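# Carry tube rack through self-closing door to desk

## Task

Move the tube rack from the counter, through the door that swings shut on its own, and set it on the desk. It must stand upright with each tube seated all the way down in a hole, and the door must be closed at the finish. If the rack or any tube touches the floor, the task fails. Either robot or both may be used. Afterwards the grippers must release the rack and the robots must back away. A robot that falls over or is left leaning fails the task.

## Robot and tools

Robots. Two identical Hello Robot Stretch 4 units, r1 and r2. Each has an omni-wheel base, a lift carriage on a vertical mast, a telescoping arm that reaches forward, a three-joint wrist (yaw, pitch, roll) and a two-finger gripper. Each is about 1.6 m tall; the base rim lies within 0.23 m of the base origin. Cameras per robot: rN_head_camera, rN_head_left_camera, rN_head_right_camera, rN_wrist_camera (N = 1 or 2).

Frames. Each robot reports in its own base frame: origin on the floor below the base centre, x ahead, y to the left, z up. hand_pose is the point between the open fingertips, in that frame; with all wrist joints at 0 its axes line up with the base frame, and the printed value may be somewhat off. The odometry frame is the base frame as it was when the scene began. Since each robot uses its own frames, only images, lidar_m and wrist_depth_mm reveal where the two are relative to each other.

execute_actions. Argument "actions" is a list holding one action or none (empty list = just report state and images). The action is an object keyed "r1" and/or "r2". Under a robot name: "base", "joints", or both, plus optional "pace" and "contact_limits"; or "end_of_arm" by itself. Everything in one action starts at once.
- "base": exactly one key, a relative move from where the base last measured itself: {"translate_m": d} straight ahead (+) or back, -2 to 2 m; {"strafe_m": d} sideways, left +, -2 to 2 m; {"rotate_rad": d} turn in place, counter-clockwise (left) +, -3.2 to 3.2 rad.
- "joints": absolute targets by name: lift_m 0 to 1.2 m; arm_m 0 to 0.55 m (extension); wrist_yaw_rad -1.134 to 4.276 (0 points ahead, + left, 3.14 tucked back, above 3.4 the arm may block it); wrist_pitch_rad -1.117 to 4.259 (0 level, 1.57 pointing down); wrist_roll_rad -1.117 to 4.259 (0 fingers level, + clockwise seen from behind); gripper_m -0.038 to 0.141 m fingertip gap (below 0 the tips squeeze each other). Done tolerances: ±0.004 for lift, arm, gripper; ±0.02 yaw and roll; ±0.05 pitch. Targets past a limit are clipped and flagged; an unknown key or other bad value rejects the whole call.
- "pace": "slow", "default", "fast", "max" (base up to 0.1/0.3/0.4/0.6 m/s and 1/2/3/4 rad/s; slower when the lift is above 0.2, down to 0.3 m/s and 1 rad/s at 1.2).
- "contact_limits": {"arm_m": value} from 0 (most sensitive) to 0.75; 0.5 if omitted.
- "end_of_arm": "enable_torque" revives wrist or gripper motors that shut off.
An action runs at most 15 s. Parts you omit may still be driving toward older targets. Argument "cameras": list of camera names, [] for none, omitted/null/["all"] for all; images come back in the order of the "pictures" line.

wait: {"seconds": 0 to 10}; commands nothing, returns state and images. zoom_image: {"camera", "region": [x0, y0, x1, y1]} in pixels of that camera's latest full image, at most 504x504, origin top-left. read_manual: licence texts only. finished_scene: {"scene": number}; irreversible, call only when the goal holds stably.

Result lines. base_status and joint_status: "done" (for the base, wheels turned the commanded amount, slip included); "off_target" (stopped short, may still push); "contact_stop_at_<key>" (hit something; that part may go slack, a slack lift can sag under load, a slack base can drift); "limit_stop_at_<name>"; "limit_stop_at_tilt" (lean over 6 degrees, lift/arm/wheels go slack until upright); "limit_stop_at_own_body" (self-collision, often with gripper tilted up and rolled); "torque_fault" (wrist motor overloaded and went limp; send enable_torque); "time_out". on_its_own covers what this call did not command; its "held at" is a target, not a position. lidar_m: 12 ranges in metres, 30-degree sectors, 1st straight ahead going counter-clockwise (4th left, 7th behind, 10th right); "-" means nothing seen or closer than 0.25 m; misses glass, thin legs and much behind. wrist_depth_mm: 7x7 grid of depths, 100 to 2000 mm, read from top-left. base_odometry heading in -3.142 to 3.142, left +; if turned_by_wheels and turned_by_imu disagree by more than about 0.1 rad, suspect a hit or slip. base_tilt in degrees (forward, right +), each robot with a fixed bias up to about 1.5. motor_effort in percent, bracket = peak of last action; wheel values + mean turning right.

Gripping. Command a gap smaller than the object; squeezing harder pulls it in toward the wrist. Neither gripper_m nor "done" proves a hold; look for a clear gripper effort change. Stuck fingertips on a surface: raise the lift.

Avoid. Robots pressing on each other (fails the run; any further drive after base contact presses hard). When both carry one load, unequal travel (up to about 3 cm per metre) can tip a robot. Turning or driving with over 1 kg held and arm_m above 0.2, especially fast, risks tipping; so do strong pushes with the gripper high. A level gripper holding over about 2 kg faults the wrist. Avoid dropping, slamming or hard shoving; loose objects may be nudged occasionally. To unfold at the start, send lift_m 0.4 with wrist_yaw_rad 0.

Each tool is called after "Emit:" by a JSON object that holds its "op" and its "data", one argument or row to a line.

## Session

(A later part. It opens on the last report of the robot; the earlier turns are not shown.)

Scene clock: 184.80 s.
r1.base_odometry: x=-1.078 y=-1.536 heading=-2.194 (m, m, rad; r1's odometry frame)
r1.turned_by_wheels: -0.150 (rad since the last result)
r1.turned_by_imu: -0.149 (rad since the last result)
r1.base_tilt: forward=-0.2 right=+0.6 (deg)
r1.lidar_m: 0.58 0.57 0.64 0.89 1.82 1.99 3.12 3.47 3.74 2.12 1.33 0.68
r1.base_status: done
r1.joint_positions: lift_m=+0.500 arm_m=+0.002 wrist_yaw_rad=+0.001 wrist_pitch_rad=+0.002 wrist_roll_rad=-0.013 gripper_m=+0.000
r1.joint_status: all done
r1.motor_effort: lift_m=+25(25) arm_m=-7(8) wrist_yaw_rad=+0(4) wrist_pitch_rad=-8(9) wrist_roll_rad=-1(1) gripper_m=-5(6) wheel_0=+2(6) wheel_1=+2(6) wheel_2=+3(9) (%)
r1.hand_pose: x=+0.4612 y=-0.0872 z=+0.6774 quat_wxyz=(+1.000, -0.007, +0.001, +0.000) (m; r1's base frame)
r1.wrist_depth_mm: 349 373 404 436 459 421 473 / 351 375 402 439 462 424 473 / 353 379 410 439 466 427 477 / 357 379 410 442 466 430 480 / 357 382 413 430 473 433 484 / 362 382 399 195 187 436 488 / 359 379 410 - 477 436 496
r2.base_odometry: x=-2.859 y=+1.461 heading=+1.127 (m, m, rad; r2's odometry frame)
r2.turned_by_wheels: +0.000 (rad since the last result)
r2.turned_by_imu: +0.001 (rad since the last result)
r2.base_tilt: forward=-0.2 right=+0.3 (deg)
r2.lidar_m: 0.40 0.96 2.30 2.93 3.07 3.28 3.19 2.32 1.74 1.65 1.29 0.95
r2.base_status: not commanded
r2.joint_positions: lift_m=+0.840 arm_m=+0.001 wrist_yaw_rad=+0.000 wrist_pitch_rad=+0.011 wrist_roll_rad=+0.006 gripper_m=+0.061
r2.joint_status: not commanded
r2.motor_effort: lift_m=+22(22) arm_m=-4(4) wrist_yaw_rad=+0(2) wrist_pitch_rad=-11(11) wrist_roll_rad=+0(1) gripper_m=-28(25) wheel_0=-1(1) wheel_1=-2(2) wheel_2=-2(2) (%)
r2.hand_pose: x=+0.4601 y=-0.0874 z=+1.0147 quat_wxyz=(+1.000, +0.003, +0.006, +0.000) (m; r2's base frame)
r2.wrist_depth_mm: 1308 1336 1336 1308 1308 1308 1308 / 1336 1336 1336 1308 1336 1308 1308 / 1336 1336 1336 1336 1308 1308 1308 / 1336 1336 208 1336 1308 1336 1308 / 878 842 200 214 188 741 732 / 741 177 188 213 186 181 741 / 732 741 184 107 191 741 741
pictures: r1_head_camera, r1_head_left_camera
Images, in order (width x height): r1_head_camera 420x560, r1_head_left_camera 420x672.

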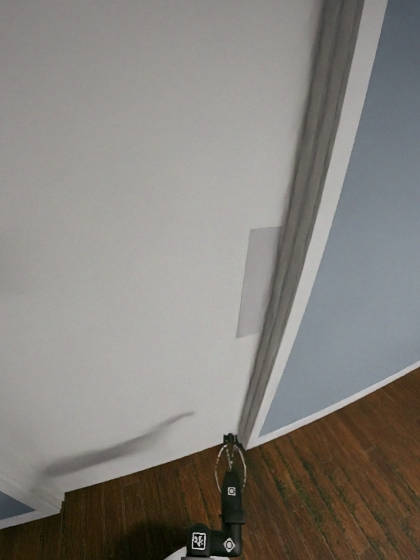

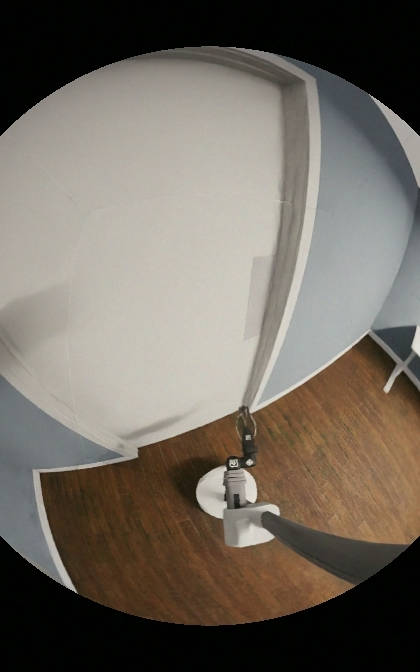

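Emit:
{"op": "execute_actions", "data": {
  "actions": [
    {"r1":{"base":{"rotate_rad":0.3}}}
  ],
  "cameras": ["r1_head_camera"]
}}

Emit:
{"op": "execute_actions", "data": {
  "actions": [
    {"r1":{"joints":{"arm_m":0.5},"contact_limits":{"arm_m":0.6},"pace":"slow"}}
  ],
  "cameras": ["r1_head_camera","r1_head_left_camera"]
}}

Scene clock: 188.87 s.
r1.base_odometry: x=-1.078 y=-1.536 heading=-1.894 (m, m, rad; r1's odometry frame)
r1.turned_by_wheels: +0.300 (rad since the last result)
r1.turned_by_imu: +0.295 (rad since the last result)
r1.base_tilt: forward=-0.1 right=+0.7 (deg)
r1.lidar_m: 0.58 0.59 0.75 1.56 1.87 2.40 3.51 3.56 2.28 2.12 0.80 0.62
r1.base_status: done
r1.joint_positions: lift_m=+0.500 arm_m=+0.002 wrist_yaw_rad=+0.000 wrist_pitch_rad=+0.002 wrist_roll_rad=-0.013 gripper_m=+0.000
r1.joint_status: not commanded
r1.motor_effort: lift_m=+25(25) arm_m=-8(7) wrist_yaw_rad=+2(1) wrist_pitch_rad=-8(8) wrist_roll_rad=-1(0) gripper_m=-6(4) wheel_0=-3(6) wheel_1=-2(9) wheel_2=-1(5) (%)
r1.hand_pose: x=+0.4612 y=-0.0873 z=+0.6774 quat_wxyz=(+1.000, -0.007, +0.001, +0.000) (m; r1's base frame)
r1.wrist_depth_mm: 359 362 366 368 373 377 379 / 359 364 368 370 375 377 382 / 364 366 370 375 377 384 382 / 366 368 373 377 377 384 387 / 368 370 377 379 382 387 389 / 373 375 377 195 187 389 394 / 375 377 379 - 389 392 397
r2.base_odometry: x=-2.859 y=+1.461 heading=+1.127 (m, m, rad; r2's odometry frame)
r2.turned_by_wheels: +0.000 (rad since the last result)
r2.turned_by_imu: +0.002 (rad since the last result)
r2.base_tilt: forward=-0.1 right=+0.3 (deg)
r2.lidar_m: 0.40 0.95 2.29 2.92 3.04 3.27 3.19 2.31 1.72 1.65 1.31 0.94
r2.base_status: not commanded
r2.joint_positions: lift_m=+0.840 arm_m=+0.001 wrist_yaw_rad=+0.000 wrist_pitch_rad=+0.011 wrist_roll_rad=+0.006 gripper_m=+0.061
r2.joint_status: not commanded
r2.motor_effort: lift_m=+22(22) arm_m=-4(4) wrist_yaw_rad=-1(3) wrist_pitch_rad=-11(11) wrist_roll_rad=-1(0) gripper_m=-29(29) wheel_0=-1(1) wheel_1=-3(2) wheel_2=-2(2) (%)
r2.hand_pose: x=+0.4601 y=-0.0874 z=+1.0147 quat_wxyz=(+1.000, +0.003, +0.006, +0.000) (m; r2's base frame)
r2.wrist_depth_mm: 1308 1336 1281 1308 1281 1281 1281 / 1308 1308 1308 1308 1308 1308 1308 / 1336 1308 1336 1308 1308 1308 1336 / 1366 1366 208 1336 1336 1336 1308 / 866 854 200 214 188 741 723 / 732 177 188 213 187 180 732 / 741 741 184 107 191 741 750
pictures: r1_head_camera
Images, in order (width x height): r1_head_camera 420x560.

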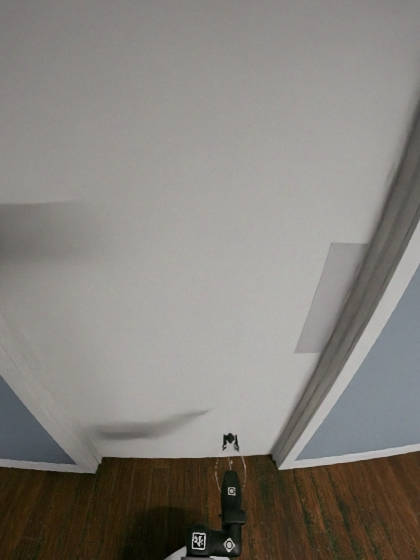

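Scene clock: 191.53 s.
r1.base_odometry: x=-1.078 y=-1.536 heading=-1.894 (m, m, rad; r1's odometry frame)
r1.turned_by_wheels: +0.000 (rad since the last result)
r1.turned_by_imu: +0.006 (rad since the last result)
r1.base_tilt: forward=-0.2 right=+0.7 (deg)
r1.lidar_m: 0.58 0.60 0.74 1.62 1.87 2.41 3.50 3.55 2.25 2.11 0.81 0.63
r1.base_status: not commanded
r1.joint_positions: lift_m=+0.500 arm_m=+0.148 wrist_yaw_rad=-0.010 wrist_pitch_rad=+0.000 wrist_roll_rad=-0.013 gripper_m=+0.000
r1.joint_status: arm_m contact_stop (moved +0.146 of +0.498)
r1.on_its_own: arm_m is slack since a contact_stop (your +0.500 is given up); wrist_yaw_rad is at rest, and its effort (+32) is outside its rest range (-13 to +13)
r1.motor_effort: lift_m=+25(25) arm_m=+0(25) wrist_yaw_rad=+32(56) wrist_pitch_rad=-2(10) wrist_roll_rad=+0(1) gripper_m=-4(8) wheel_0=-2(4) wheel_1=+1(5) wheel_2=-9(16) (%)
r1.contact_limits: arm_m 0.6
r1.hand_pose: x=+0.6062 y=-0.0903 z=+0.6779 quat_wxyz=(+1.000, -0.007, +0.000, -0.005) (m; r1's base frame)
r1.wrist_depth_mm: 222 224 226 229 232 233 236 / 224 225 228 229 232 236 237 / 225 228 230 233 235 237 239 / 226 229 231 234 236 240 241 / 229 229 233 234 237 241 243 / 230 232 233 192 186 242 245 / 232 234 236 - 242 244 246
r2.base_odometry: x=-2.859 y=+1.461 heading=+1.127 (m, m, rad; r2's odometry frame)
r2.turned_by_wheels: +0.000 (rad since the last result)
r2.turned_by_imu: +0.001 (rad since the last result)
r2.base_tilt: forward=-0.1 right=+0.4 (deg)
r2.lidar_m: 0.39 0.97 2.29 2.92 3.05 3.27 3.20 2.32 1.72 1.65 1.30 0.95
r2.base_status: not commanded
r2.joint_positions: lift_m=+0.840 arm_m=+0.001 wrist_yaw_rad=+0.000 wrist_pitch_rad=+0.011 wrist_roll_rad=+0.006 gripper_m=+0.061
r2.joint_status: not commanded
r2.motor_effort: lift_m=+22(22) arm_m=-4(4) wrist_yaw_rad=+0(4) wrist_pitch_rad=-11(11) wrist_roll_rad=+0(0) gripper_m=-28(33) wheel_0=-1(1) wheel_1=-3(2) wheel_2=-3(3) (%)
r2.hand_pose: x=+0.4601 y=-0.0874 z=+1.0147 quat_wxyz=(+1.000, +0.003, +0.006, +0.000) (m; r2's base frame)
r2.wrist_depth_mm: 1336 1308 1308 1308 1255 1308 1281 / 1336 1308 1336 1308 1308 1308 1308 / 1308 1336 1308 1336 1308 1308 1336 / 1336 1336 208 1336 1308 1308 1336 / 866 854 200 214 188 741 732 / 732 177 187 213 186 180 732 / 741 741 184 107 191 741 741
pictures: r1_head_camera, r1_head_left_camera
Images, in order (width x height): r1_head_camera 420x560, r1_head_left_camera 420x672.

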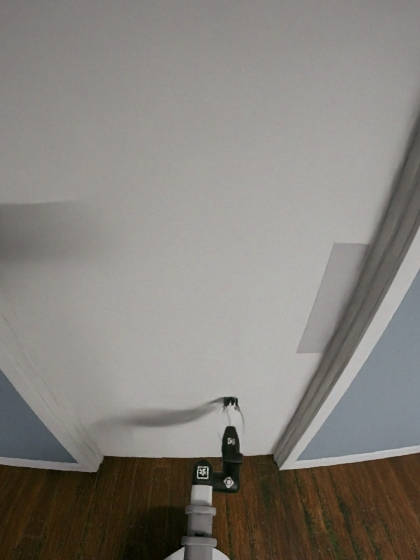

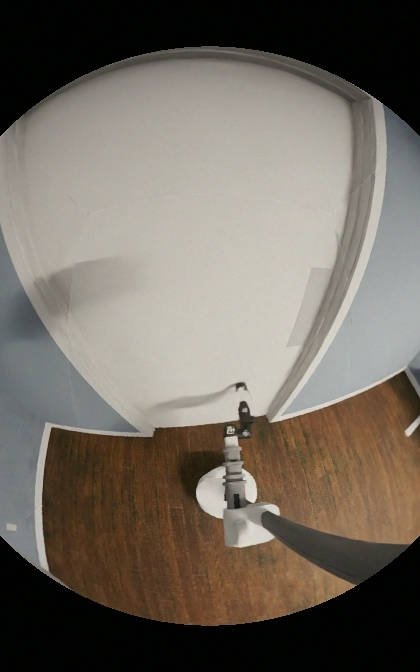

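Emit:
{"op": "execute_actions", "data": {
  "actions": [
    {"r1":{"base":{"strafe_m":-0.12},"joints":{"arm_m":0.09,"wrist_yaw_rad":0.14}}}
  ],
  "cameras": []
}}

Emit:
{"op": "execute_actions", "data": {
  "actions": [
    {"r1":{"joints":{"arm_m":0.5},"contact_limits":{"arm_m":0.75},"pace":"slow"}}
  ],
  "cameras": ["r1_head_camera","r1_head_left_camera"]
}}

Scene clock: 195.57 s.
r1.base_odometry: x=-1.192 y=-1.498 heading=-1.894 (m, m, rad; r1's odometry frame)
r1.turned_by_wheels: +0.000 (rad since the last result)
r1.turned_by_imu: -0.001 (rad since the last result)
r1.base_tilt: forward=-0.2 right=+0.6 (deg)
r1.lidar_m: 0.59 0.60 0.80 1.64 1.97 2.58 3.51 3.54 2.14 2.00 0.84 0.63
r1.base_status: done
r1.joint_positions: lift_m=+0.500 arm_m=+0.091 wrist_yaw_rad=+0.140 wrist_pitch_rad=+0.001 wrist_roll_rad=-0.013 gripper_m=+0.000
r1.joint_status: all done
r1.motor_effort: lift_m=+25(25) arm_m=-8(4) wrist_yaw_rad=+6(79) wrist_pitch_rad=-7(6) wrist_roll_rad=-1(1) gripper_m=-6(8) wheel_0=+1(9) wheel_1=-1(11) wheel_2=+3(13) (%)
r1.hand_pose: x=+0.5601 y=-0.0464 z=+0.6775 quat_wxyz=(+0.998, -0.007, +0.000, +0.070) (m; r1's base frame)
r1.wrist_depth_mm: 300 293 286 278 272 267 262 / 304 296 287 281 274 267 264 / 306 298 290 283 278 270 265 / 307 298 293 286 279 272 267 / 310 303 296 285 279 274 268 / 314 306 296 195 187 274 272 / 319 309 300 - 283 274 272
r2.base_odometry: x=-2.859 y=+1.461 heading=+1.127 (m, m, rad; r2's odometry frame)
r2.turned_by_wheels: +0.000 (rad since the last result)
r2.turned_by_imu: +0.002 (rad since the last result)
r2.base_tilt: forward=-0.2 right=+0.3 (deg)
r2.lidar_m: 0.41 0.97 2.29 2.91 3.07 3.27 3.20 2.33 1.72 1.66 1.30 0.96
r2.base_status: not commanded
r2.joint_positions: lift_m=+0.840 arm_m=+0.001 wrist_yaw_rad=+0.000 wrist_pitch_rad=+0.011 wrist_roll_rad=+0.006 gripper_m=+0.061
r2.joint_status: not commanded
r2.motor_effort: lift_m=+22(22) arm_m=-4(4) wrist_yaw_rad=+0(3) wrist_pitch_rad=-12(11) wrist_roll_rad=-1(0) gripper_m=-26(29) wheel_0=-1(1) wheel_1=-2(3) wheel_2=-2(3) (%)
r2.hand_pose: x=+0.4601 y=-0.0874 z=+1.0147 quat_wxyz=(+1.000, +0.003, +0.006, +0.000) (m; r2's base frame)
r2.wrist_depth_mm: 1336 1308 1308 1308 1308 1281 1281 / 1308 1308 1336 1336 1308 1308 1336 / 1336 1336 1308 1336 1336 1336 1308 / 1336 1336 208 1308 1336 1336 1308 / 878 842 200 215 188 741 723 / 732 177 187 213 187 181 732 / 741 741 185 107 190 741 741
pictures: none
No camera images: the call's "cameras" was empty. Leave "cameras" out to get every camera's image.

Scene clock: 200.93 s.
r1.base_odometry: x=-1.192 y=-1.497 heading=-1.896 (m, m, rad; r1's odometry frame)
r1.turned_by_wheels: -0.002 (rad since the last result)
r1.turned_by_imu: +0.017 (rad since the last result)
r1.base_tilt: forward=-0.2 right=+0.6 (deg)
r1.lidar_m: 0.84 0.81 0.84 1.76 2.00 2.60 3.52 3.55 2.11 2.01 0.80 0.64
r1.base_status: not commanded
r1.joint_positions: lift_m=+0.500 arm_m=+0.497 wrist_yaw_rad=+0.120 wrist_pitch_rad=+0.002 wrist_roll_rad=-0.013 gripper_m=+0.000
r1.joint_status: all done
r1.on_its_own: wrist_yaw_rad is at rest, and its effort (+61) is outside its rest range (-13 to +13)
r1.motor_effort: lift_m=+24(25) arm_m=+16(23) wrist_yaw_rad=+61(84) wrist_pitch_rad=-8(23) wrist_roll_rad=+0(1) gripper_m=-7(7) wheel_0=-5(5) wheel_1=+0(4) wheel_2=-19(22) (%)
r1.contact_limits: arm_m 0.75
r1.hand_pose: x=+0.9649 y=-0.0522 z=+0.6775 quat_wxyz=(+0.998, -0.007, +0.000, +0.060) (m; r1's base frame)
r1.wrist_depth_mm: 184 196 211 229 247 271 - / 185 197 212 229 248 272 - / 186 198 213 230 249 274 - / 187 200 215 231 251 276 - / 189 200 216 225 253 278 - / 189 202 211 187 187 279 1464 / 190 200 216 - 263 274 1336
r2.base_odometry: x=-2.859 y=+1.461 heading=+1.127 (m, m, rad; r2's odometry frame)
r2.turned_by_wheels: +0.000 (rad since the last result)
r2.turned_by_imu: +0.002 (rad since the last result)
r2.base_tilt: forward=-0.2 right=+0.4 (deg)
r2.lidar_m: 0.41 0.95 2.29 2.92 3.03 3.27 3.19 1.99 1.58 1.64 1.28 0.96
r2.base_status: not commanded
r2.joint_positions: lift_m=+0.840 arm_m=+0.001 wrist_yaw_rad=+0.000 wrist_pitch_rad=+0.011 wrist_roll_rad=+0.006 gripper_m=+0.061
r2.joint_status: not commanded
r2.motor_effort: lift_m=+22(23) arm_m=-4(4) wrist_yaw_rad=-2(1) wrist_pitch_rad=-11(11) wrist_roll_rad=-1(0) gripper_m=-26(31) wheel_0=-1(1) wheel_1=-2(3) wheel_2=-2(2) (%)
r2.hand_pose: x=+0.4601 y=-0.0874 z=+1.0147 quat_wxyz=(+1.000, +0.003, +0.006, +0.000) (m; r2's base frame)
r2.wrist_depth_mm: 1308 1308 1281 1281 1308 1308 1281 / 1308 1336 1336 1308 1308 1308 1281 / 1336 1336 1308 1336 1308 1308 1308 / 1366 1366 208 1308 1336 1336 1336 / 878 854 200 213 188 741 723 / 723 177 188 213 186 180 732 / 741 732 184 107 190 741 741
pictures: r1_head_camera, r1_head_left_camera
Images, in order (width x height): r1_head_camera 420x560, r1_head_left_camera 420x672.

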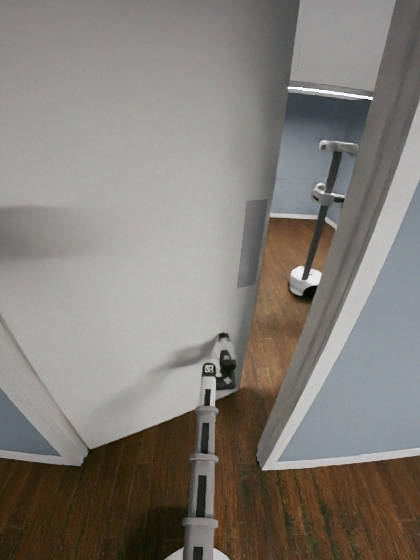

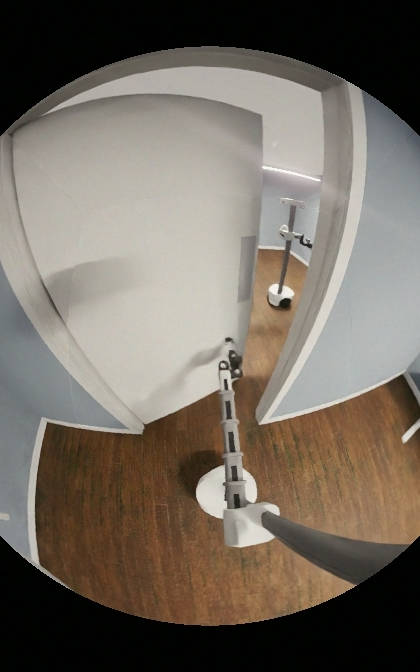

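Emit:
{"op": "execute_actions", "data": {
  "actions": [
    {"r1":{"base":{"translate_m":0.42},"joints":{"arm_m":0.1},"pace":"slow"}}
  ],
  "cameras": ["r1_head_camera","r1_head_left_camera"]
}}

Scene clock: 208.80 s.
r1.base_odometry: x=-1.327 y=-1.894 heading=-1.897 (m, m, rad; r1's odometry frame)
r1.turned_by_wheels: -0.001 (rad since the last result)
r1.turned_by_imu: -0.013 (rad since the last result)
r1.base_tilt: forward=-0.2 right=+0.7 (deg)
r1.lidar_m: 0.47 0.44 0.47 0.68 2.01 2.62 3.95 3.96 2.10 0.62 0.33 0.64
r1.base_status: done
r1.joint_positions: lift_m=+0.500 arm_m=+0.100 wrist_yaw_rad=+0.119 wrist_pitch_rad=+0.003 wrist_roll_rad=-0.013 gripper_m=+0.000
r1.joint_status: all done
r1.on_its_own: wrist_yaw_rad is at rest, and its effort (+64) is outside its rest range (-13 to +13)
r1.motor_effort: lift_m=+24(24) arm_m=+2(13) wrist_yaw_rad=+64(71) wrist_pitch_rad=-11(12) wrist_roll_rad=+1(0) gripper_m=-4(5) wheel_0=-2(4) wheel_1=+4(5) wheel_2=-19(23) (%)
r1.hand_pose: x=+0.5674 y=-0.0526 z=+0.6772 quat_wxyz=(+0.998, -0.007, +0.001, +0.059) (m; r1's base frame)
r1.wrist_depth_mm: 180 193 208 227 248 274 - / 181 194 211 228 250 276 - / 182 195 211 229 251 277 - / 184 196 213 230 253 281 - / 185 198 214 226 253 282 - / 186 198 208 187 189 283 1576 / 186 196 214 - 265 278 1366
r2.base_odometry: x=-2.859 y=+1.461 heading=+1.127 (m, m, rad; r2's odometry frame)
r2.turned_by_wheels: +0.000 (rad since the last result)
r2.turned_by_imu: +0.003 (rad since the last result)
r2.base_tilt: forward=-0.2 right=+0.3 (deg)
r2.lidar_m: 0.39 0.93 2.30 2.92 3.03 3.27 3.19 1.97 1.56 1.65 1.34 0.95
r2.base_status: not commanded
r2.joint_positions: lift_m=+0.840 arm_m=+0.001 wrist_yaw_rad=+0.000 wrist_pitch_rad=+0.011 wrist_roll_rad=+0.006 gripper_m=+0.061
r2.joint_status: not commanded
r2.motor_effort: lift_m=+22(22) arm_m=-4(4) wrist_yaw_rad=-3(1) wrist_pitch_rad=-11(11) wrist_roll_rad=+0(0) gripper_m=-32(31) wheel_0=-1(1) wheel_1=-2(2) wheel_2=-3(2) (%)
r2.hand_pose: x=+0.4601 y=-0.0874 z=+1.0147 quat_wxyz=(+1.000, +0.003, +0.006, +0.000) (m; r2's base frame)
r2.wrist_depth_mm: 1308 1308 1308 1308 1308 1281 1281 / 1308 1336 1308 1308 1281 1308 1308 / 1336 1336 1336 1308 1308 1308 1308 / 1336 1336 208 1336 1336 1308 1308 / 878 854 200 213 187 732 732 / 732 177 188 213 186 180 741 / 732 732 185 107 191 741 741
pictures: r1_head_camera, r1_head_left_camera
Images, in order (width x height): r1_head_camera 420x560, r1_head_left_camera 420x672.

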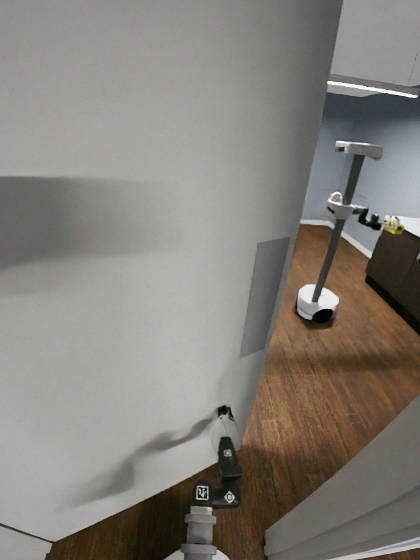

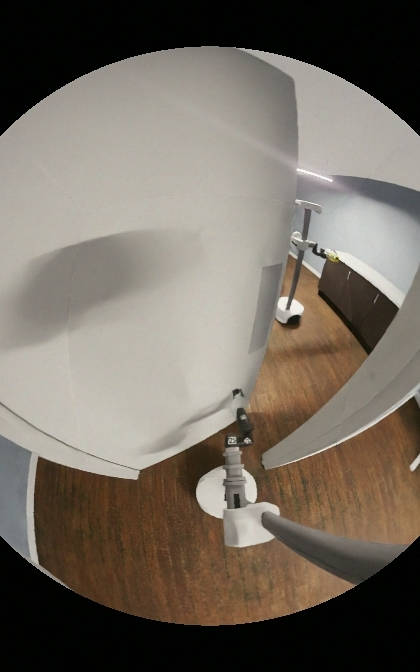

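Emit:
{"op": "execute_actions", "data": {
  "actions": [
    {"r1":{"base":{"strafe_m":0.08},"pace":"slow"}}
  ],
  "cameras": []
}}

Emit:
{"op": "execute_actions", "data": {
  "actions": [
    {"r1":{"base":{"translate_m":0.2},"joints":{"arm_m":0.0},"pace":"slow"}}
  ],
  "cameras": ["r1_head_camera","r1_head_left_camera"]
}}

Scene clock: 213.97 s.
torque_fault: r1.wrist_yaw_rad switched itself off since the last result.
r1.base_odometry: x=-1.251 y=-1.920 heading=-1.898 (m, m, rad; r1's odometry frame)
r1.turned_by_wheels: +0.000 (rad since the last result)
r1.turned_by_imu: -0.004 (rad since the last result)
r1.base_tilt: forward=-0.3 right=+0.7 (deg)
r1.lidar_m: 0.27 0.27 0.33 0.61 1.93 2.52 3.95 3.98 2.21 0.65 0.41 0.32
r1.base_status: done
r1.joint_positions: lift_m=+0.500 arm_m=+0.099 wrist_yaw_rad=-1.017 wrist_pitch_rad=+0.002 wrist_roll_rad=-0.013 gripper_m=+0.000
r1.joint_status: not commanded
r1.on_its_own: wrist_yaw_rad is off since a torque_fault, until you send "end_of_arm": "enable_torque" (your +0.140 is given up)
r1.motor_effort: lift_m=+24(24) arm_m=+5(5) wrist_yaw_rad=+3(100) wrist_pitch_rad=-9(14) wrist_roll_rad=-1(1) gripper_m=-6(8) wheel_0=+1(22) wheel_1=+6(8) wheel_2=-13(21) (%)
r1.hand_pose: x=+0.3472 y=-0.2914 z=+0.6774 quat_wxyz=(+0.873, -0.005, +0.004, -0.487) (m; r1's base frame)
r1.wrist_depth_mm: - 120 168 272 - 265 242 / - 121 168 271 - 268 245 / - 121 168 270 - 272 247 / - 121 167 268 - 274 248 / - 120 167 219 - 276 252 / - 120 158 191 187 268 252 / - 114 156 - 1499 262 253
r2.base_odometry: x=-2.859 y=+1.461 heading=+1.127 (m, m, rad; r2's odometry frame)
r2.turned_by_wheels: +0.000 (rad since the last result)
r2.turned_by_imu: +0.002 (rad since the last result)
r2.base_tilt: forward=-0.2 right=+0.3 (deg)
r2.lidar_m: 0.40 0.96 2.31 2.92 3.03 3.25 3.20 2.23 1.71 1.63 1.31 0.94
r2.base_status: not commanded
r2.joint_positions: lift_m=+0.840 arm_m=+0.001 wrist_yaw_rad=+0.000 wrist_pitch_rad=+0.011 wrist_roll_rad=+0.006 gripper_m=+0.061
r2.joint_status: not commanded
r2.motor_effort: lift_m=+22(22) arm_m=-4(4) wrist_yaw_rad=-3(3) wrist_pitch_rad=-11(11) wrist_roll_rad=-1(0) gripper_m=-28(28) wheel_0=-1(1) wheel_1=-2(3) wheel_2=-2(2) (%)
r2.hand_pose: x=+0.4601 y=-0.0874 z=+1.0147 quat_wxyz=(+1.000, +0.003, +0.006, +0.000) (m; r2's base frame)
r2.wrist_depth_mm: 1308 1308 1308 1336 1308 1281 1281 / 1336 1308 1336 1336 1336 1336 1281 / 1336 1336 1308 1308 1336 1336 1308 / 1336 1336 208 1336 1308 1336 1336 / 878 854 200 214 188 732 723 / 723 177 188 213 187 180 732 / 732 741 184 107 191 741 741
pictures: none
No camera images: the call's "cameras" was empty. Leave "cameras" out to get every camera's image.

Scene clock: 217.23 s.
r1.base_odometry: x=-1.315 y=-2.108 heading=-1.897 (m, m, rad; r1's odometry frame)
r1.turned_by_wheels: +0.000 (rad since the last result)
r1.turned_by_imu: +0.008 (rad since the last result)
r1.base_tilt: forward=-0.1 right=+0.6 (deg)
r1.lidar_m: 0.25 - 0.25 0.32 1.95 2.55 4.17 4.20 2.17 0.38 2.32 0.25
r1.base_status: done
r1.joint_positions: lift_m=+0.500 arm_m=+0.002 wrist_yaw_rad=-1.029 wrist_pitch_rad=+0.002 wrist_roll_rad=-0.013 gripper_m=+0.000
r1.joint_status: all done
r1.on_its_own: wrist_yaw_rad is off since a torque_fault, until you send "end_of_arm": "enable_torque" (your +0.140 is given up)
r1.motor_effort: lift_m=+22(24) arm_m=-8(6) wrist_yaw_rad=+2(4) wrist_pitch_rad=-9(10) wrist_roll_rad=+0(1) gripper_m=-6(5) wheel_0=+13(26) wheel_1=+12(25) wheel_2=-19(32) (%)
r1.hand_pose: x=+0.2465 y=-0.2923 z=+0.6777 quat_wxyz=(+0.870, -0.005, +0.004, -0.492) (m; r1's base frame)
r1.wrist_depth_mm: 156 209 - - - - 842 / 156 211 - - - - 904 / 157 210 332 - - - 991 / 156 209 329 - - - 1025 / 155 208 327 - - - 991 / 154 205 258 195 187 1921 960 / 151 192 294 - 1499 1336 878
r2.base_odometry: x=-2.859 y=+1.461 heading=+1.127 (m, m, rad; r2's odometry frame)
r2.turned_by_wheels: +0.000 (rad since the last result)
r2.turned_by_imu: +0.001 (rad since the last result)
r2.base_tilt: forward=-0.3 right=+0.3 (deg)
r2.lidar_m: 0.40 0.97 2.32 2.91 3.07 3.29 3.20 2.09 1.63 1.66 1.30 0.95
r2.base_status: not commanded
r2.joint_positions: lift_m=+0.840 arm_m=+0.001 wrist_yaw_rad=+0.000 wrist_pitch_rad=+0.011 wrist_roll_rad=+0.006 gripper_m=+0.061
r2.joint_status: not commanded
r2.motor_effort: lift_m=+22(22) arm_m=-4(4) wrist_yaw_rad=-1(3) wrist_pitch_rad=-10(11) wrist_roll_rad=+0(0) gripper_m=-29(27) wheel_0=-1(1) wheel_1=-3(2) wheel_2=-2(2) (%)
r2.hand_pose: x=+0.4601 y=-0.0874 z=+1.0147 quat_wxyz=(+1.000, +0.003, +0.006, +0.000) (m; r2's base frame)
r2.wrist_depth_mm: 1308 1308 1281 1308 1336 1281 1308 / 1308 1336 1308 1308 1308 1308 1336 / 1336 1336 1336 1308 1336 1336 1336 / 1336 1336 208 1366 1308 1308 1336 / 866 854 200 214 187 741 723 / 732 177 188 213 187 180 732 / 732 741 184 107 191 741 741
pictures: r1_head_camera, r1_head_left_camera
Images, in order (width x height): r1_head_camera 420x560, r1_head_left_camera 420x672.

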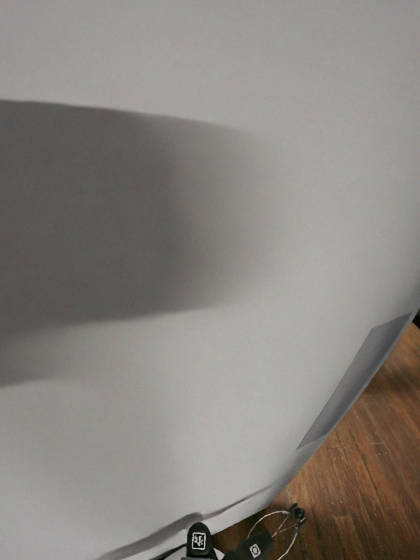

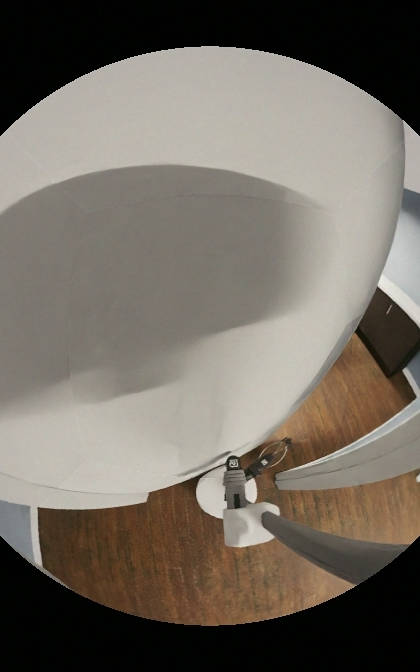

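Emit:
{"op": "execute_actions", "data": {
  "actions": [
    {"r1":{"base":{"translate_m":0.2},"pace":"slow"}}
  ],
  "cameras": ["r1_head_camera","r1_head_left_camera","r1_head_right_camera"]
}}

Scene clock: 222.07 s.
r1.base_odometry: x=-1.379 y=-2.297 heading=-1.896 (m, m, rad; r1's odometry frame)
r1.turned_by_wheels: +0.001 (rad since the last result)
r1.turned_by_imu: -0.002 (rad since the last result)
r1.base_tilt: forward=-0.2 right=+0.7 (deg)
r1.lidar_m: 0.25 - 0.25 0.25 0.48 2.57 - 4.30 0.41 0.44 2.13 0.36
r1.base_status: done
r1.joint_positions: lift_m=+0.500 arm_m=+0.002 wrist_yaw_rad=-1.029 wrist_pitch_rad=+0.002 wrist_roll_rad=-0.013 gripper_m=+0.000
r1.joint_status: not commanded
r1.on_its_own: wrist_yaw_rad is off since a torque_fault, until you send "end_of_arm": "enable_torque" (your +0.140 is given up)
r1.motor_effort: lift_m=+22(22) arm_m=-8(8) wrist_yaw_rad=+3(4) wrist_pitch_rad=-9(9) wrist_roll_rad=+0(1) gripper_m=-6(6) wheel_0=+12(19) wheel_1=+18(26) wheel_2=-13(24) (%)
r1.hand_pose: x=+0.2465 y=-0.2923 z=+0.6777 quat_wxyz=(+0.870, -0.005, +0.004, -0.492) (m; r1's base frame)
r1.wrist_depth_mm: - - - - - - - / - - - - - - - / - - - - - - - / - - - - - - - / - - - - - - - / - 1863 1537 194 187 1983 1756 / 1499 1499 1499 - 1499 1308 1430
r2.base_odometry: x=-2.859 y=+1.461 heading=+1.127 (m, m, rad; r2's odometry frame)
r2.turned_by_wheels: +0.000 (rad since the last result)
r2.turned_by_imu: +0.002 (rad since the last result)
r2.base_tilt: forward=-0.2 right=+0.4 (deg)
r2.lidar_m: 0.40 0.96 2.32 2.92 3.05 3.28 3.20 1.48 1.63 1.64 1.31 0.95
r2.base_status: not commanded
r2.joint_positions: lift_m=+0.840 arm_m=+0.001 wrist_yaw_rad=+0.000 wrist_pitch_rad=+0.011 wrist_roll_rad=+0.006 gripper_m=+0.061
r2.joint_status: not commanded
r2.motor_effort: lift_m=+22(22) arm_m=-4(4) wrist_yaw_rad=-2(3) wrist_pitch_rad=-11(11) wrist_roll_rad=-1(0) gripper_m=-31(30) wheel_0=-1(1) wheel_1=-2(3) wheel_2=-2(3) (%)
r2.hand_pose: x=+0.4601 y=-0.0874 z=+1.0147 quat_wxyz=(+1.000, +0.003, +0.006, +0.000) (m; r2's base frame)
r2.wrist_depth_mm: 1308 1336 1308 1281 1308 1308 1308 / 1336 1308 1308 1308 1336 1308 1308 / 1308 1336 1308 1336 1308 1308 1308 / 1366 1366 208 1308 1308 1308 1336 / 866 842 199 214 188 741 723 / 732 177 187 213 186 180 732 / 741 741 185 107 191 741 741
pictures: r1_head_camera, r1_head_left_camera, r1_head_right_camera
Images, in order (width x height): r1_head_camera 420x560, r1_head_left_camera 420x672, r1_head_right_camera 420x672.

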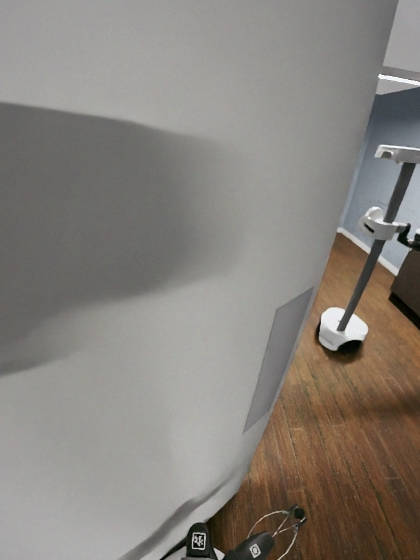

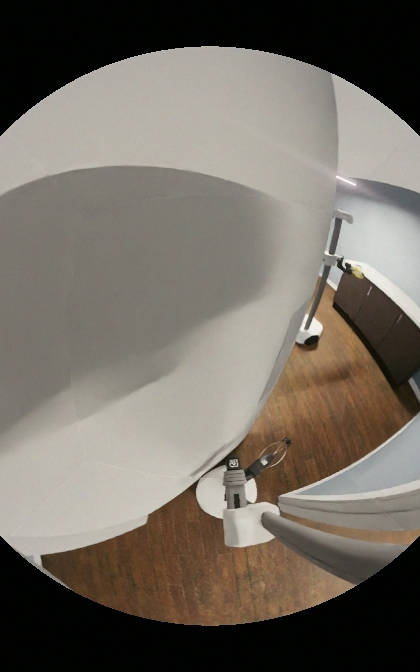

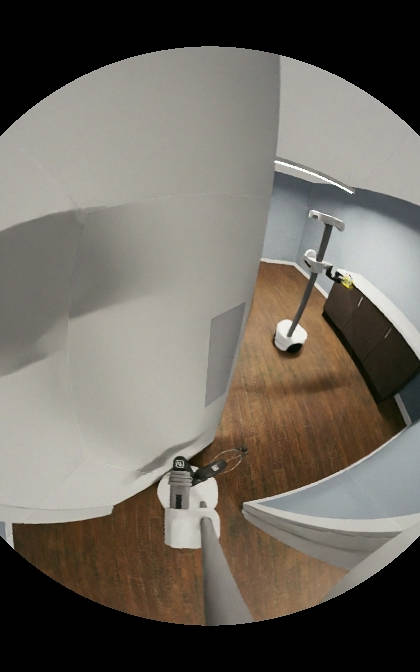

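Emit:
{"op": "execute_actions", "data": {
  "actions": [
    {"r1":{"end_of_arm":"enable_torque"}}
  ],
  "cameras": []
}}

Emit:
{"op": "execute_actions", "data": {
  "actions": [
    {"r1":{"base":{"translate_m":0.4},"pace":"slow"}}
  ],
  "cameras": []
}}

Emit:
{"op": "execute_actions", "data": {
  "actions": [
    {"r1":{"base":{"strafe_m":0.3},"pace":"slow"}}
  ],
  "cameras": ["r1_head_camera","r1_head_left_camera","r1_head_right_camera","r2_head_right_camera"]
}}

Scene clock: 225.07 s.
r1.base_odometry: x=-1.379 y=-2.297 heading=-1.896 (m, m, rad; r1's odometry frame)
r1.turned_by_wheels: +0.000 (rad since the last result)
r1.turned_by_imu: -0.001 (rad since the last result)
r1.base_tilt: forward=-0.2 right=+0.6 (deg)
r1.lidar_m: 0.25 - 0.25 0.25 0.50 2.57 - 4.29 0.40 0.42 2.14 0.36
r1.base_status: not commanded
r1.joint_positions: lift_m=+0.500 arm_m=+0.002 wrist_yaw_rad=-1.029 wrist_pitch_rad=+0.002 wrist_roll_rad=-0.013 gripper_m=+0.000
r1.joint_status: not commanded
r1.end_of_arm: enable_torque: each motor that was off is on again
r1.on_its_own: wrist_yaw_rad is held at -1.029, not at your +0.140, since a torque_fault
r1.motor_effort: lift_m=+22(22) arm_m=-8(8) wrist_yaw_rad=+3(4) wrist_pitch_rad=-8(8) wrist_roll_rad=+2(1) gripper_m=-5(6) wheel_0=+12(12) wheel_1=+18(18) wheel_2=-14(13) (%)
r1.hand_pose: x=+0.2465 y=-0.2923 z=+0.6777 quat_wxyz=(+0.870, -0.005, +0.004, -0.492) (m; r1's base frame)
r1.wrist_depth_mm: - - - - - - - / - - - - - - - / - - - - - - - / - - - - - - - / - - - - - - - / - 1863 1537 195 187 1921 1808 / 1537 1464 1464 - 1537 1336 1366
r2.base_odometry: x=-2.859 y=+1.461 heading=+1.127 (m, m, rad; r2's odometry frame)
r2.turned_by_wheels: +0.000 (rad since the last result)
r2.turned_by_imu: +0.001 (rad since the last result)
r2.base_tilt: forward=-0.2 right=+0.4 (deg)
r2.lidar_m: 0.41 0.98 2.28 2.91 3.09 3.26 3.19 1.52 1.64 1.64 1.30 0.95
r2.base_status: not commanded
r2.joint_positions: lift_m=+0.840 arm_m=+0.001 wrist_yaw_rad=+0.000 wrist_pitch_rad=+0.011 wrist_roll_rad=+0.006 gripper_m=+0.061
r2.joint_status: not commanded
r2.motor_effort: lift_m=+22(22) arm_m=-4(4) wrist_yaw_rad=-1(4) wrist_pitch_rad=-11(11) wrist_roll_rad=+0(0) gripper_m=-28(28) wheel_0=-1(1) wheel_1=-2(3) wheel_2=-2(2) (%)
r2.hand_pose: x=+0.4601 y=-0.0874 z=+1.0147 quat_wxyz=(+1.000, +0.003, +0.006, +0.000) (m; r2's base frame)
r2.wrist_depth_mm: 1336 1308 1308 1308 1281 1281 1308 / 1308 1308 1308 1308 1308 1308 1308 / 1308 1366 1308 1336 1308 1308 1308 / 1336 1336 208 1336 1308 1336 1336 / 878 854 200 214 188 741 732 / 732 177 188 213 186 180 732 / 741 741 185 107 191 741 741
pictures: none
No camera images: the call's "cameras" was empty. Leave "cameras" out to get every camera's image.

Scene clock: 230.33 s.
r1.base_odometry: x=-1.506 y=-2.676 heading=-1.895 (m, m, rad; r1's odometry frame)
r1.turned_by_wheels: +0.001 (rad since the last result)
r1.turned_by_imu: -0.003 (rad since the last result)
r1.base_tilt: forward=-0.1 right=+0.6 (deg)
r1.lidar_m: 4.05 0.25 - 0.25 0.29 0.78 - 0.64 0.71 1.73 1.48 1.47
r1.base_status: done
r1.joint_positions: lift_m=+0.500 arm_m=+0.002 wrist_yaw_rad=-1.029 wrist_pitch_rad=+0.002 wrist_roll_rad=-0.013 gripper_m=+0.000
r1.joint_status: not commanded
r1.on_its_own: wrist_yaw_rad is held at -1.029, not at your +0.140, since a torque_fault
r1.motor_effort: lift_m=+22(22) arm_m=-8(8) wrist_yaw_rad=+3(5) wrist_pitch_rad=-8(6) wrist_roll_rad=+1(2) gripper_m=-6(8) wheel_0=+5(16) wheel_1=+11(24) wheel_2=-8(22) (%)
r1.hand_pose: x=+0.2465 y=-0.2923 z=+0.6777 quat_wxyz=(+0.870, -0.005, +0.004, -0.492) (m; r1's base frame)
r1.wrist_depth_mm: - - - - - - - / - - 1366 - - - - / - - - - - 1983 - / - - - - - 1921 - / - - - - - 1921 - / - - 1308 195 187 1921 1863 / 1499 1464 1308 - 1537 1336 1366
r2.base_odometry: x=-2.859 y=+1.461 heading=+1.127 (m, m, rad; r2's odometry frame)
r2.turned_by_wheels: +0.000 (rad since the last result)
r2.turned_by_imu: +0.002 (rad since the last result)
r2.base_tilt: forward=-0.3 right=+0.3 (deg)
r2.lidar_m: 0.39 0.94 2.28 2.92 3.09 3.26 3.22 1.28 1.53 1.65 1.30 0.96
r2.base_status: not commanded
r2.joint_positions: lift_m=+0.840 arm_m=+0.001 wrist_yaw_rad=+0.000 wrist_pitch_rad=+0.011 wrist_roll_rad=+0.006 gripper_m=+0.061
r2.joint_status: not commanded
r2.motor_effort: lift_m=+22(23) arm_m=-4(4) wrist_yaw_rad=+0(1) wrist_pitch_rad=-10(11) wrist_roll_rad=+0(0) gripper_m=-30(32) wheel_0=-1(1) wheel_1=-2(2) wheel_2=-2(2) (%)
r2.hand_pose: x=+0.4601 y=-0.0874 z=+1.0147 quat_wxyz=(+1.000, +0.003, +0.006, +0.000) (m; r2's base frame)
r2.wrist_depth_mm: 1308 1308 1308 1308 1308 1308 1281 / 1336 1336 1308 1308 1308 1308 1281 / 1336 1336 1308 1336 1308 1308 1336 / 1336 1366 208 1336 1336 1308 1308 / 866 854 200 214 187 750 732 / 732 177 188 213 186 180 741 / 741 741 184 107 190 750 741
pictures: none
No camera images: the call's "cameras" was empty. Leave "cameras" out to get every camera's image.

Scene clock: 234.47 s.
r1.base_odometry: x=-1.222 y=-2.771 heading=-1.896 (m, m, rad; r1's odometry frame)
r1.turned_by_wheels: -0.001 (rad since the last result)
r1.turned_by_imu: -0.003 (rad since the last result)
r1.base_tilt: forward=-0.2 right=+0.6 (deg)
r1.lidar_m: 4.04 0.25 0.25 - 0.25 0.33 - 4.84 0.85 1.77 1.69 1.82
r1.base_status: done
r1.joint_positions: lift_m=+0.500 arm_m=+0.002 wrist_yaw_rad=-1.029 wrist_pitch_rad=+0.002 wrist_roll_rad=-0.013 gripper_m=+0.000
r1.joint_status: not commanded
r1.on_its_own: wrist_yaw_rad is held at -1.029, not at your +0.140, since a torque_fault
r1.motor_effort: lift_m=+22(22) arm_m=-8(8) wrist_yaw_rad=+4(2) wrist_pitch_rad=-9(8) wrist_roll_rad=+0(0) gripper_m=-6(5) wheel_0=-10(20) wheel_1=+6(15) wheel_2=-3(5) (%)
r1.hand_pose: x=+0.2465 y=-0.2923 z=+0.6777 quat_wxyz=(+0.870, -0.005, +0.004, -0.492) (m; r1's base frame)
r1.wrist_depth_mm: - - - - - - - / - - - - - - - / - - - - - - - / - - - - - - - / - - - 1618 - - - / - - 1576 195 187 1921 1921 / 1499 1464 1464 - 1499 1308 1397
r2.base_odometry: x=-2.859 y=+1.461 heading=+1.127 (m, m, rad; r2's odometry frame)
r2.turned_by_wheels: +0.000 (rad since the last result)
r2.turned_by_imu: +0.002 (rad since the last result)
r2.base_tilt: forward=-0.2 right=+0.3 (deg)
r2.lidar_m: 0.41 0.95 2.31 2.93 3.07 3.28 3.20 1.52 1.70 1.64 1.30 0.94
r2.base_status: not commanded
r2.joint_positions: lift_m=+0.840 arm_m=+0.001 wrist_yaw_rad=+0.000 wrist_pitch_rad=+0.011 wrist_roll_rad=+0.006 gripper_m=+0.061
r2.joint_status: not commanded
r2.motor_effort: lift_m=+22(22) arm_m=-4(4) wrist_yaw_rad=-2(2) wrist_pitch_rad=-11(10) wrist_roll_rad=+0(0) gripper_m=-28(28) wheel_0=-1(1) wheel_1=-2(2) wheel_2=-2(2) (%)
r2.hand_pose: x=+0.4601 y=-0.0874 z=+1.0147 quat_wxyz=(+1.000, +0.003, +0.006, +0.000) (m; r2's base frame)
r2.wrist_depth_mm: 1308 1308 1308 1308 1308 1308 1281 / 1336 1308 1308 1336 1308 1308 1308 / 1366 1308 1336 1308 1336 1308 1336 / 1366 1336 208 1336 1366 1308 1336 / 866 842 200 215 188 741 732 / 732 177 187 213 186 180 732 / 741 732 185 107 190 741 741
pictures: r1_head_camera, r1_head_left_camera, r1_head_right_camera, r2_head_right_camera
Images, in order (width x height): r1_head_camera 420x560, r1_head_left_camera 420x672, r1_head_right_camera 420x672, r2_head_right_camera 420x672.

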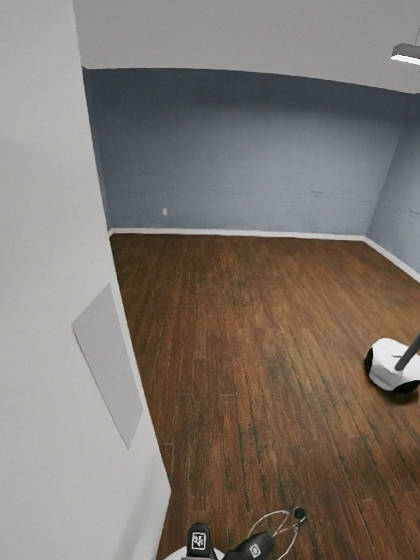

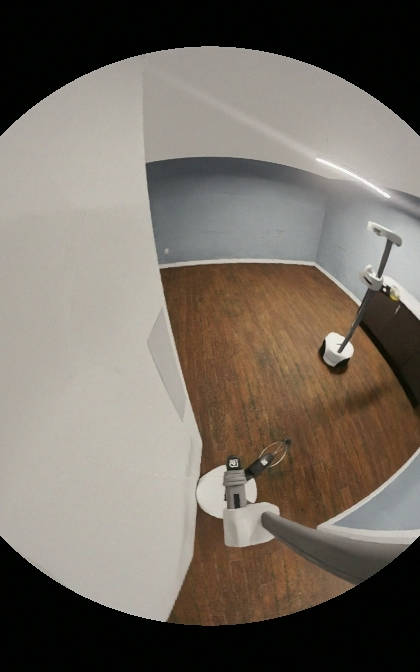

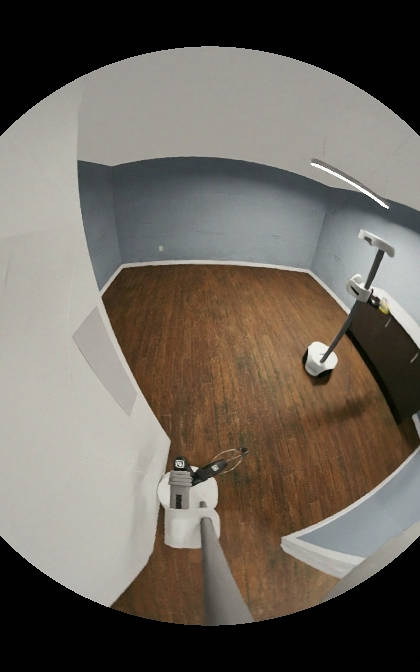

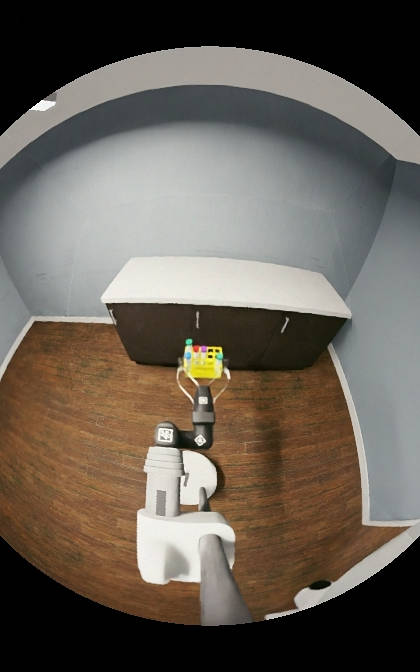

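Emit:
{"op": "execute_actions", "data": {
  "actions": [
    {"r1":{"base":{"translate_m":0.2},"pace":"slow"}}
  ],
  "cameras": []
}}

Emit:
{"op": "execute_actions", "data": {
  "actions": [
    {"r1":{"base":{"strafe_m":0.3},"joints":{"wrist_yaw_rad":-0.2},"pace":"slow"}}
  ],
  "cameras": ["r1_head_left_camera","r1_head_right_camera"]
}}

Scene clock: 239.33 s.
r1.base_odometry: x=-1.286 y=-2.961 heading=-1.896 (m, m, rad; r1's odometry frame)
r1.turned_by_wheels: +0.000 (rad since the last result)
r1.turned_by_imu: -0.002 (rad since the last result)
r1.base_tilt: forward=-0.2 right=+0.6 (deg)
r1.lidar_m: 3.85 0.26 0.25 - 0.25 0.33 - 1.00 0.98 2.42 1.56 4.05
r1.base_status: done
r1.joint_positions: lift_m=+0.500 arm_m=+0.002 wrist_yaw_rad=-1.029 wrist_pitch_rad=+0.002 wrist_roll_rad=-0.013 gripper_m=+0.000
r1.joint_status: not commanded
r1.on_its_own: wrist_yaw_rad is held at -1.029, not at your +0.140, since a torque_fault
r1.motor_effort: lift_m=+22(22) arm_m=-8(8) wrist_yaw_rad=+2(5) wrist_pitch_rad=-8(6) wrist_roll_rad=+1(0) gripper_m=-5(5) wheel_0=-1(7) wheel_1=+10(16) wheel_2=-5(10) (%)
r1.hand_pose: x=+0.2465 y=-0.2923 z=+0.6777 quat_wxyz=(+0.870, -0.005, +0.004, -0.492) (m; r1's base frame)
r1.wrist_depth_mm: - - - - - - - / - - - 1537 - - - / - - - - - - - / - - - - - - 1921 / - - - - - - - / - - 1756 195 187 1921 1921 / 1537 1464 1464 - 1499 1308 1397
r2.base_odometry: x=-2.859 y=+1.461 heading=+1.127 (m, m, rad; r2's odometry frame)
r2.turned_by_wheels: +0.000 (rad since the last result)
r2.turned_by_imu: +0.002 (rad since the last result)
r2.base_tilt: forward=-0.2 right=+0.5 (deg)
r2.lidar_m: 0.42 0.95 2.30 2.91 3.06 3.28 3.17 1.52 1.70 1.65 1.28 0.94
r2.base_status: not commanded
r2.joint_positions: lift_m=+0.840 arm_m=+0.001 wrist_yaw_rad=+0.000 wrist_pitch_rad=+0.011 wrist_roll_rad=+0.006 gripper_m=+0.061
r2.joint_status: not commanded
r2.motor_effort: lift_m=+22(22) arm_m=-4(4) wrist_yaw_rad=-2(3) wrist_pitch_rad=-10(11) wrist_roll_rad=+0(1) gripper_m=-29(28) wheel_0=-1(1) wheel_1=-3(2) wheel_2=-2(2) (%)
r2.hand_pose: x=+0.4601 y=-0.0874 z=+1.0147 quat_wxyz=(+1.000, +0.003, +0.006, +0.000) (m; r2's base frame)
r2.wrist_depth_mm: 1308 1336 1308 1308 1308 1281 1281 / 1336 1336 1308 1308 1308 1281 1308 / 1308 1336 1336 1308 1308 1336 1336 / 1366 1308 208 1308 1336 1308 1336 / 878 854 200 214 188 741 723 / 732 177 188 213 186 180 741 / 741 741 184 107 190 741 750
pictures: none
No camera images: the call's "cameras" was empty. Leave "cameras" out to get every camera's image.

Scene clock: 244.00 s.
r1.base_odometry: x=-1.007 y=-3.055 heading=-1.894 (m, m, rad; r1's odometry frame)
r1.turned_by_wheels: +0.002 (rad since the last result)
r1.turned_by_imu: +0.000 (rad since the last result)
r1.base_tilt: forward=-0.2 right=+0.7 (deg)
r1.lidar_m: 3.82 2.02 0.25 0.25 - 0.25 0.38 5.09 1.21 2.49 1.82 4.04
r1.base_status: strafe_m contact_stop (by the wheels' count: +0.295 of +0.300)
r1.joint_positions: lift_m=+0.500 arm_m=+0.002 wrist_yaw_rad=-0.200 wrist_pitch_rad=+0.002 wrist_roll_rad=-0.013 gripper_m=+0.000
r1.joint_status: all done
r1.on_its_own: the wheels are slack since a contact_stop
r1.motor_effort: lift_m=+22(22) arm_m=-7(8) wrist_yaw_rad=+4(11) wrist_pitch_rad=-9(8) wrist_roll_rad=+1(0) gripper_m=-6(7) wheel_0=+0(35) wheel_1=+0(35) wheel_2=+0(9) (%)
r1.hand_pose: x=+0.4380 y=-0.1430 z=+0.6777 quat_wxyz=(+0.995, -0.007, +0.001, -0.100) (m; r1's base frame)
r1.wrist_depth_mm: - - - - - - - / - - - - - - - / - - - - - - - / - - - - - - - / - - - - - - - / - - 1756 195 187 1983 1921 / 1499 1464 1499 - 1537 1308 1366
r2.base_odometry: x=-2.859 y=+1.461 heading=+1.127 (m, m, rad; r2's odometry frame)
r2.turned_by_wheels: +0.000 (rad since the last result)
r2.turned_by_imu: +0.002 (rad since the last result)
r2.base_tilt: forward=-0.3 right=+0.5 (deg)
r2.lidar_m: 0.43 0.95 2.29 2.94 3.05 3.27 3.19 1.70 1.71 1.65 1.31 0.95
r2.base_status: not commanded
r2.joint_positions: lift_m=+0.840 arm_m=+0.001 wrist_yaw_rad=+0.000 wrist_pitch_rad=+0.011 wrist_roll_rad=+0.006 gripper_m=+0.061
r2.joint_status: not commanded
r2.motor_effort: lift_m=+22(22) arm_m=-4(4) wrist_yaw_rad=-2(2) wrist_pitch_rad=-11(11) wrist_roll_rad=-1(0) gripper_m=-30(29) wheel_0=-1(1) wheel_1=-2(2) wheel_2=-2(3) (%)
r2.hand_pose: x=+0.4601 y=-0.0874 z=+1.0147 quat_wxyz=(+1.000, +0.003, +0.006, +0.000) (m; r2's base frame)
r2.wrist_depth_mm: 1308 1308 1308 1308 1308 1281 1308 / 1336 1336 1336 1308 1308 1308 1308 / 1336 1308 1336 1308 1308 1308 1308 / 1366 1366 208 1336 1308 1336 1336 / 866 854 200 214 188 741 732 / 732 177 187 213 187 180 732 / 741 741 184 107 191 741 741
pictures: r1_head_left_camera, r1_head_right_camera
Images, in order (width x height): r1_head_left_camera 420x672, r1_head_right_camera 420x672.

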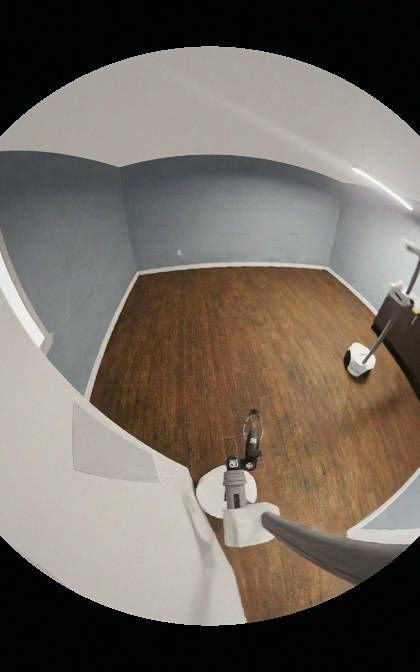

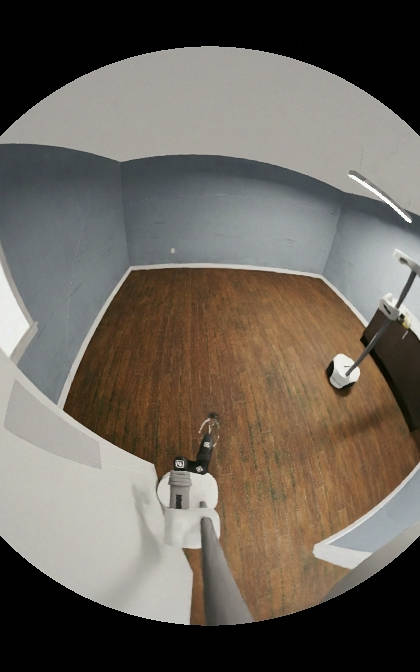

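Emit:
{"op": "execute_actions", "data": {
  "actions": [
    {"r1":{"base":{"strafe_m":-0.01},"pace":"slow"},"r2":{"base":{"rotate_rad":-1.54},"pace":"slow"}}
  ],
  "cameras": ["r1_head_right_camera","r2_head_camera","r2_head_left_camera"]
}}

Scene clock: 248.47 s.
r1.base_odometry: x=-1.017 y=-3.052 heading=-1.894 (m, m, rad; r1's odometry frame)
r1.turned_by_wheels: +0.000 (rad since the last result)
r1.turned_by_imu: -0.002 (rad since the last result)
r1.base_tilt: forward=-0.2 right=+0.6 (deg)
r1.lidar_m: 3.82 2.03 0.25 0.25 - 0.25 0.41 5.09 1.20 2.49 1.74 4.03
r1.base_status: done
r1.joint_positions: lift_m=+0.500 arm_m=+0.002 wrist_yaw_rad=-0.200 wrist_pitch_rad=+0.002 wrist_roll_rad=-0.013 gripper_m=+0.000
r1.joint_status: not commanded
r1.motor_effort: lift_m=+22(22) arm_m=-8(7) wrist_yaw_rad=+4(4) wrist_pitch_rad=-10(7) wrist_roll_rad=+1(1) gripper_m=-6(7) wheel_0=-2(3) wheel_1=+0(6) wheel_2=+0(1) (%)
r1.hand_pose: x=+0.4380 y=-0.1430 z=+0.6777 quat_wxyz=(+0.995, -0.007, +0.001, -0.100) (m; r1's base frame)
r1.wrist_depth_mm: - - - - - - - / - - - - - - - / - - - - - - - / - - - - - - - / - - - - - - - / - - 1808 193 187 1983 1921 / 1537 1464 1499 - 1499 1308 1366
r2.base_odometry: x=-2.858 y=+1.461 heading=-0.413 (m, m, rad; r2's odometry frame)
r2.turned_by_wheels: -1.539 (rad since the last result)
r2.turned_by_imu: -1.575 (rad since the last result)
r2.base_tilt: forward=-0.3 right=+0.4 (deg)
r2.lidar_m: 0.42 1.25 0.96 0.91 0.97 2.37 2.94 3.06 3.21 1.69 1.70 1.71
r2.base_status: done
r2.joint_positions: lift_m=+0.840 arm_m=+0.001 wrist_yaw_rad=+0.000 wrist_pitch_rad=+0.011 wrist_roll_rad=+0.006 gripper_m=+0.061
r2.joint_status: not commanded
r2.motor_effort: lift_m=+22(22) arm_m=-4(4) wrist_yaw_rad=+0(1) wrist_pitch_rad=-11(11) wrist_roll_rad=-1(0) gripper_m=-30(30) wheel_0=+3(7) wheel_1=+2(9) wheel_2=+3(5) (%)
r2.hand_pose: x=+0.4601 y=-0.0874 z=+1.0147 quat_wxyz=(+1.000, +0.003, +0.006, +0.000) (m; r2's base frame)
r2.wrist_depth_mm: 1430 1397 1397 1397 1397 1366 - / 1430 1430 1430 1430 1397 1397 - / 1430 1430 1430 1430 1430 1397 - / 1464 1464 208 1430 1397 1430 - / 1499 1464 200 215 187 1430 - / 1464 177 187 213 187 180 - / 1464 1499 185 107 190 1397 -
pictures: r1_head_right_camera, r2_head_camera, r2_head_left_camera
Images, in order (width x height): r1_head_right_camera 420x672, r2_head_camera 420x560, r2_head_left_camera 420x672.

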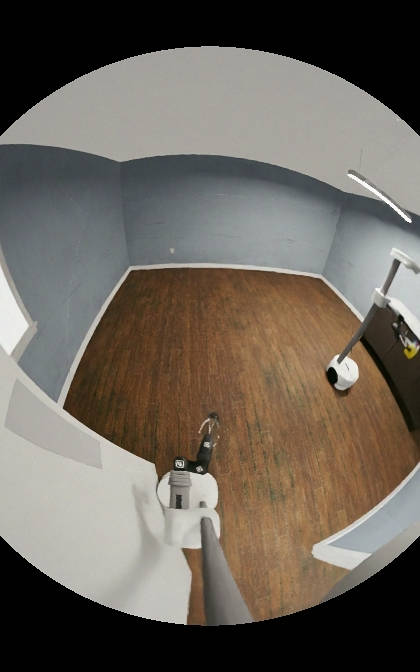

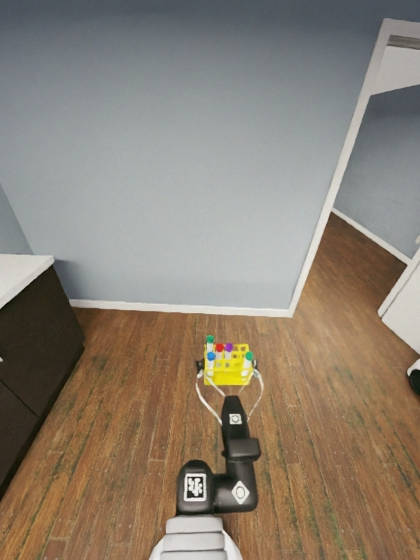

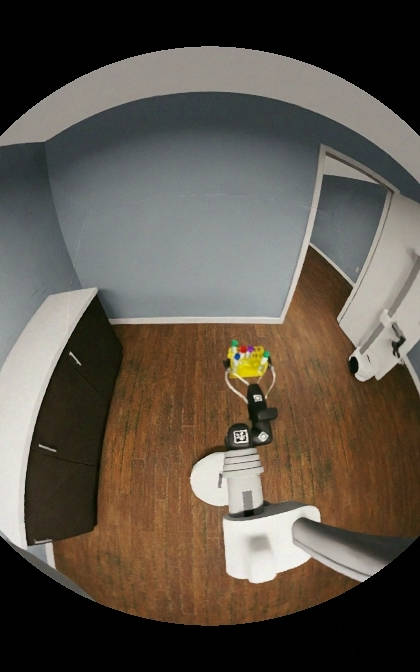

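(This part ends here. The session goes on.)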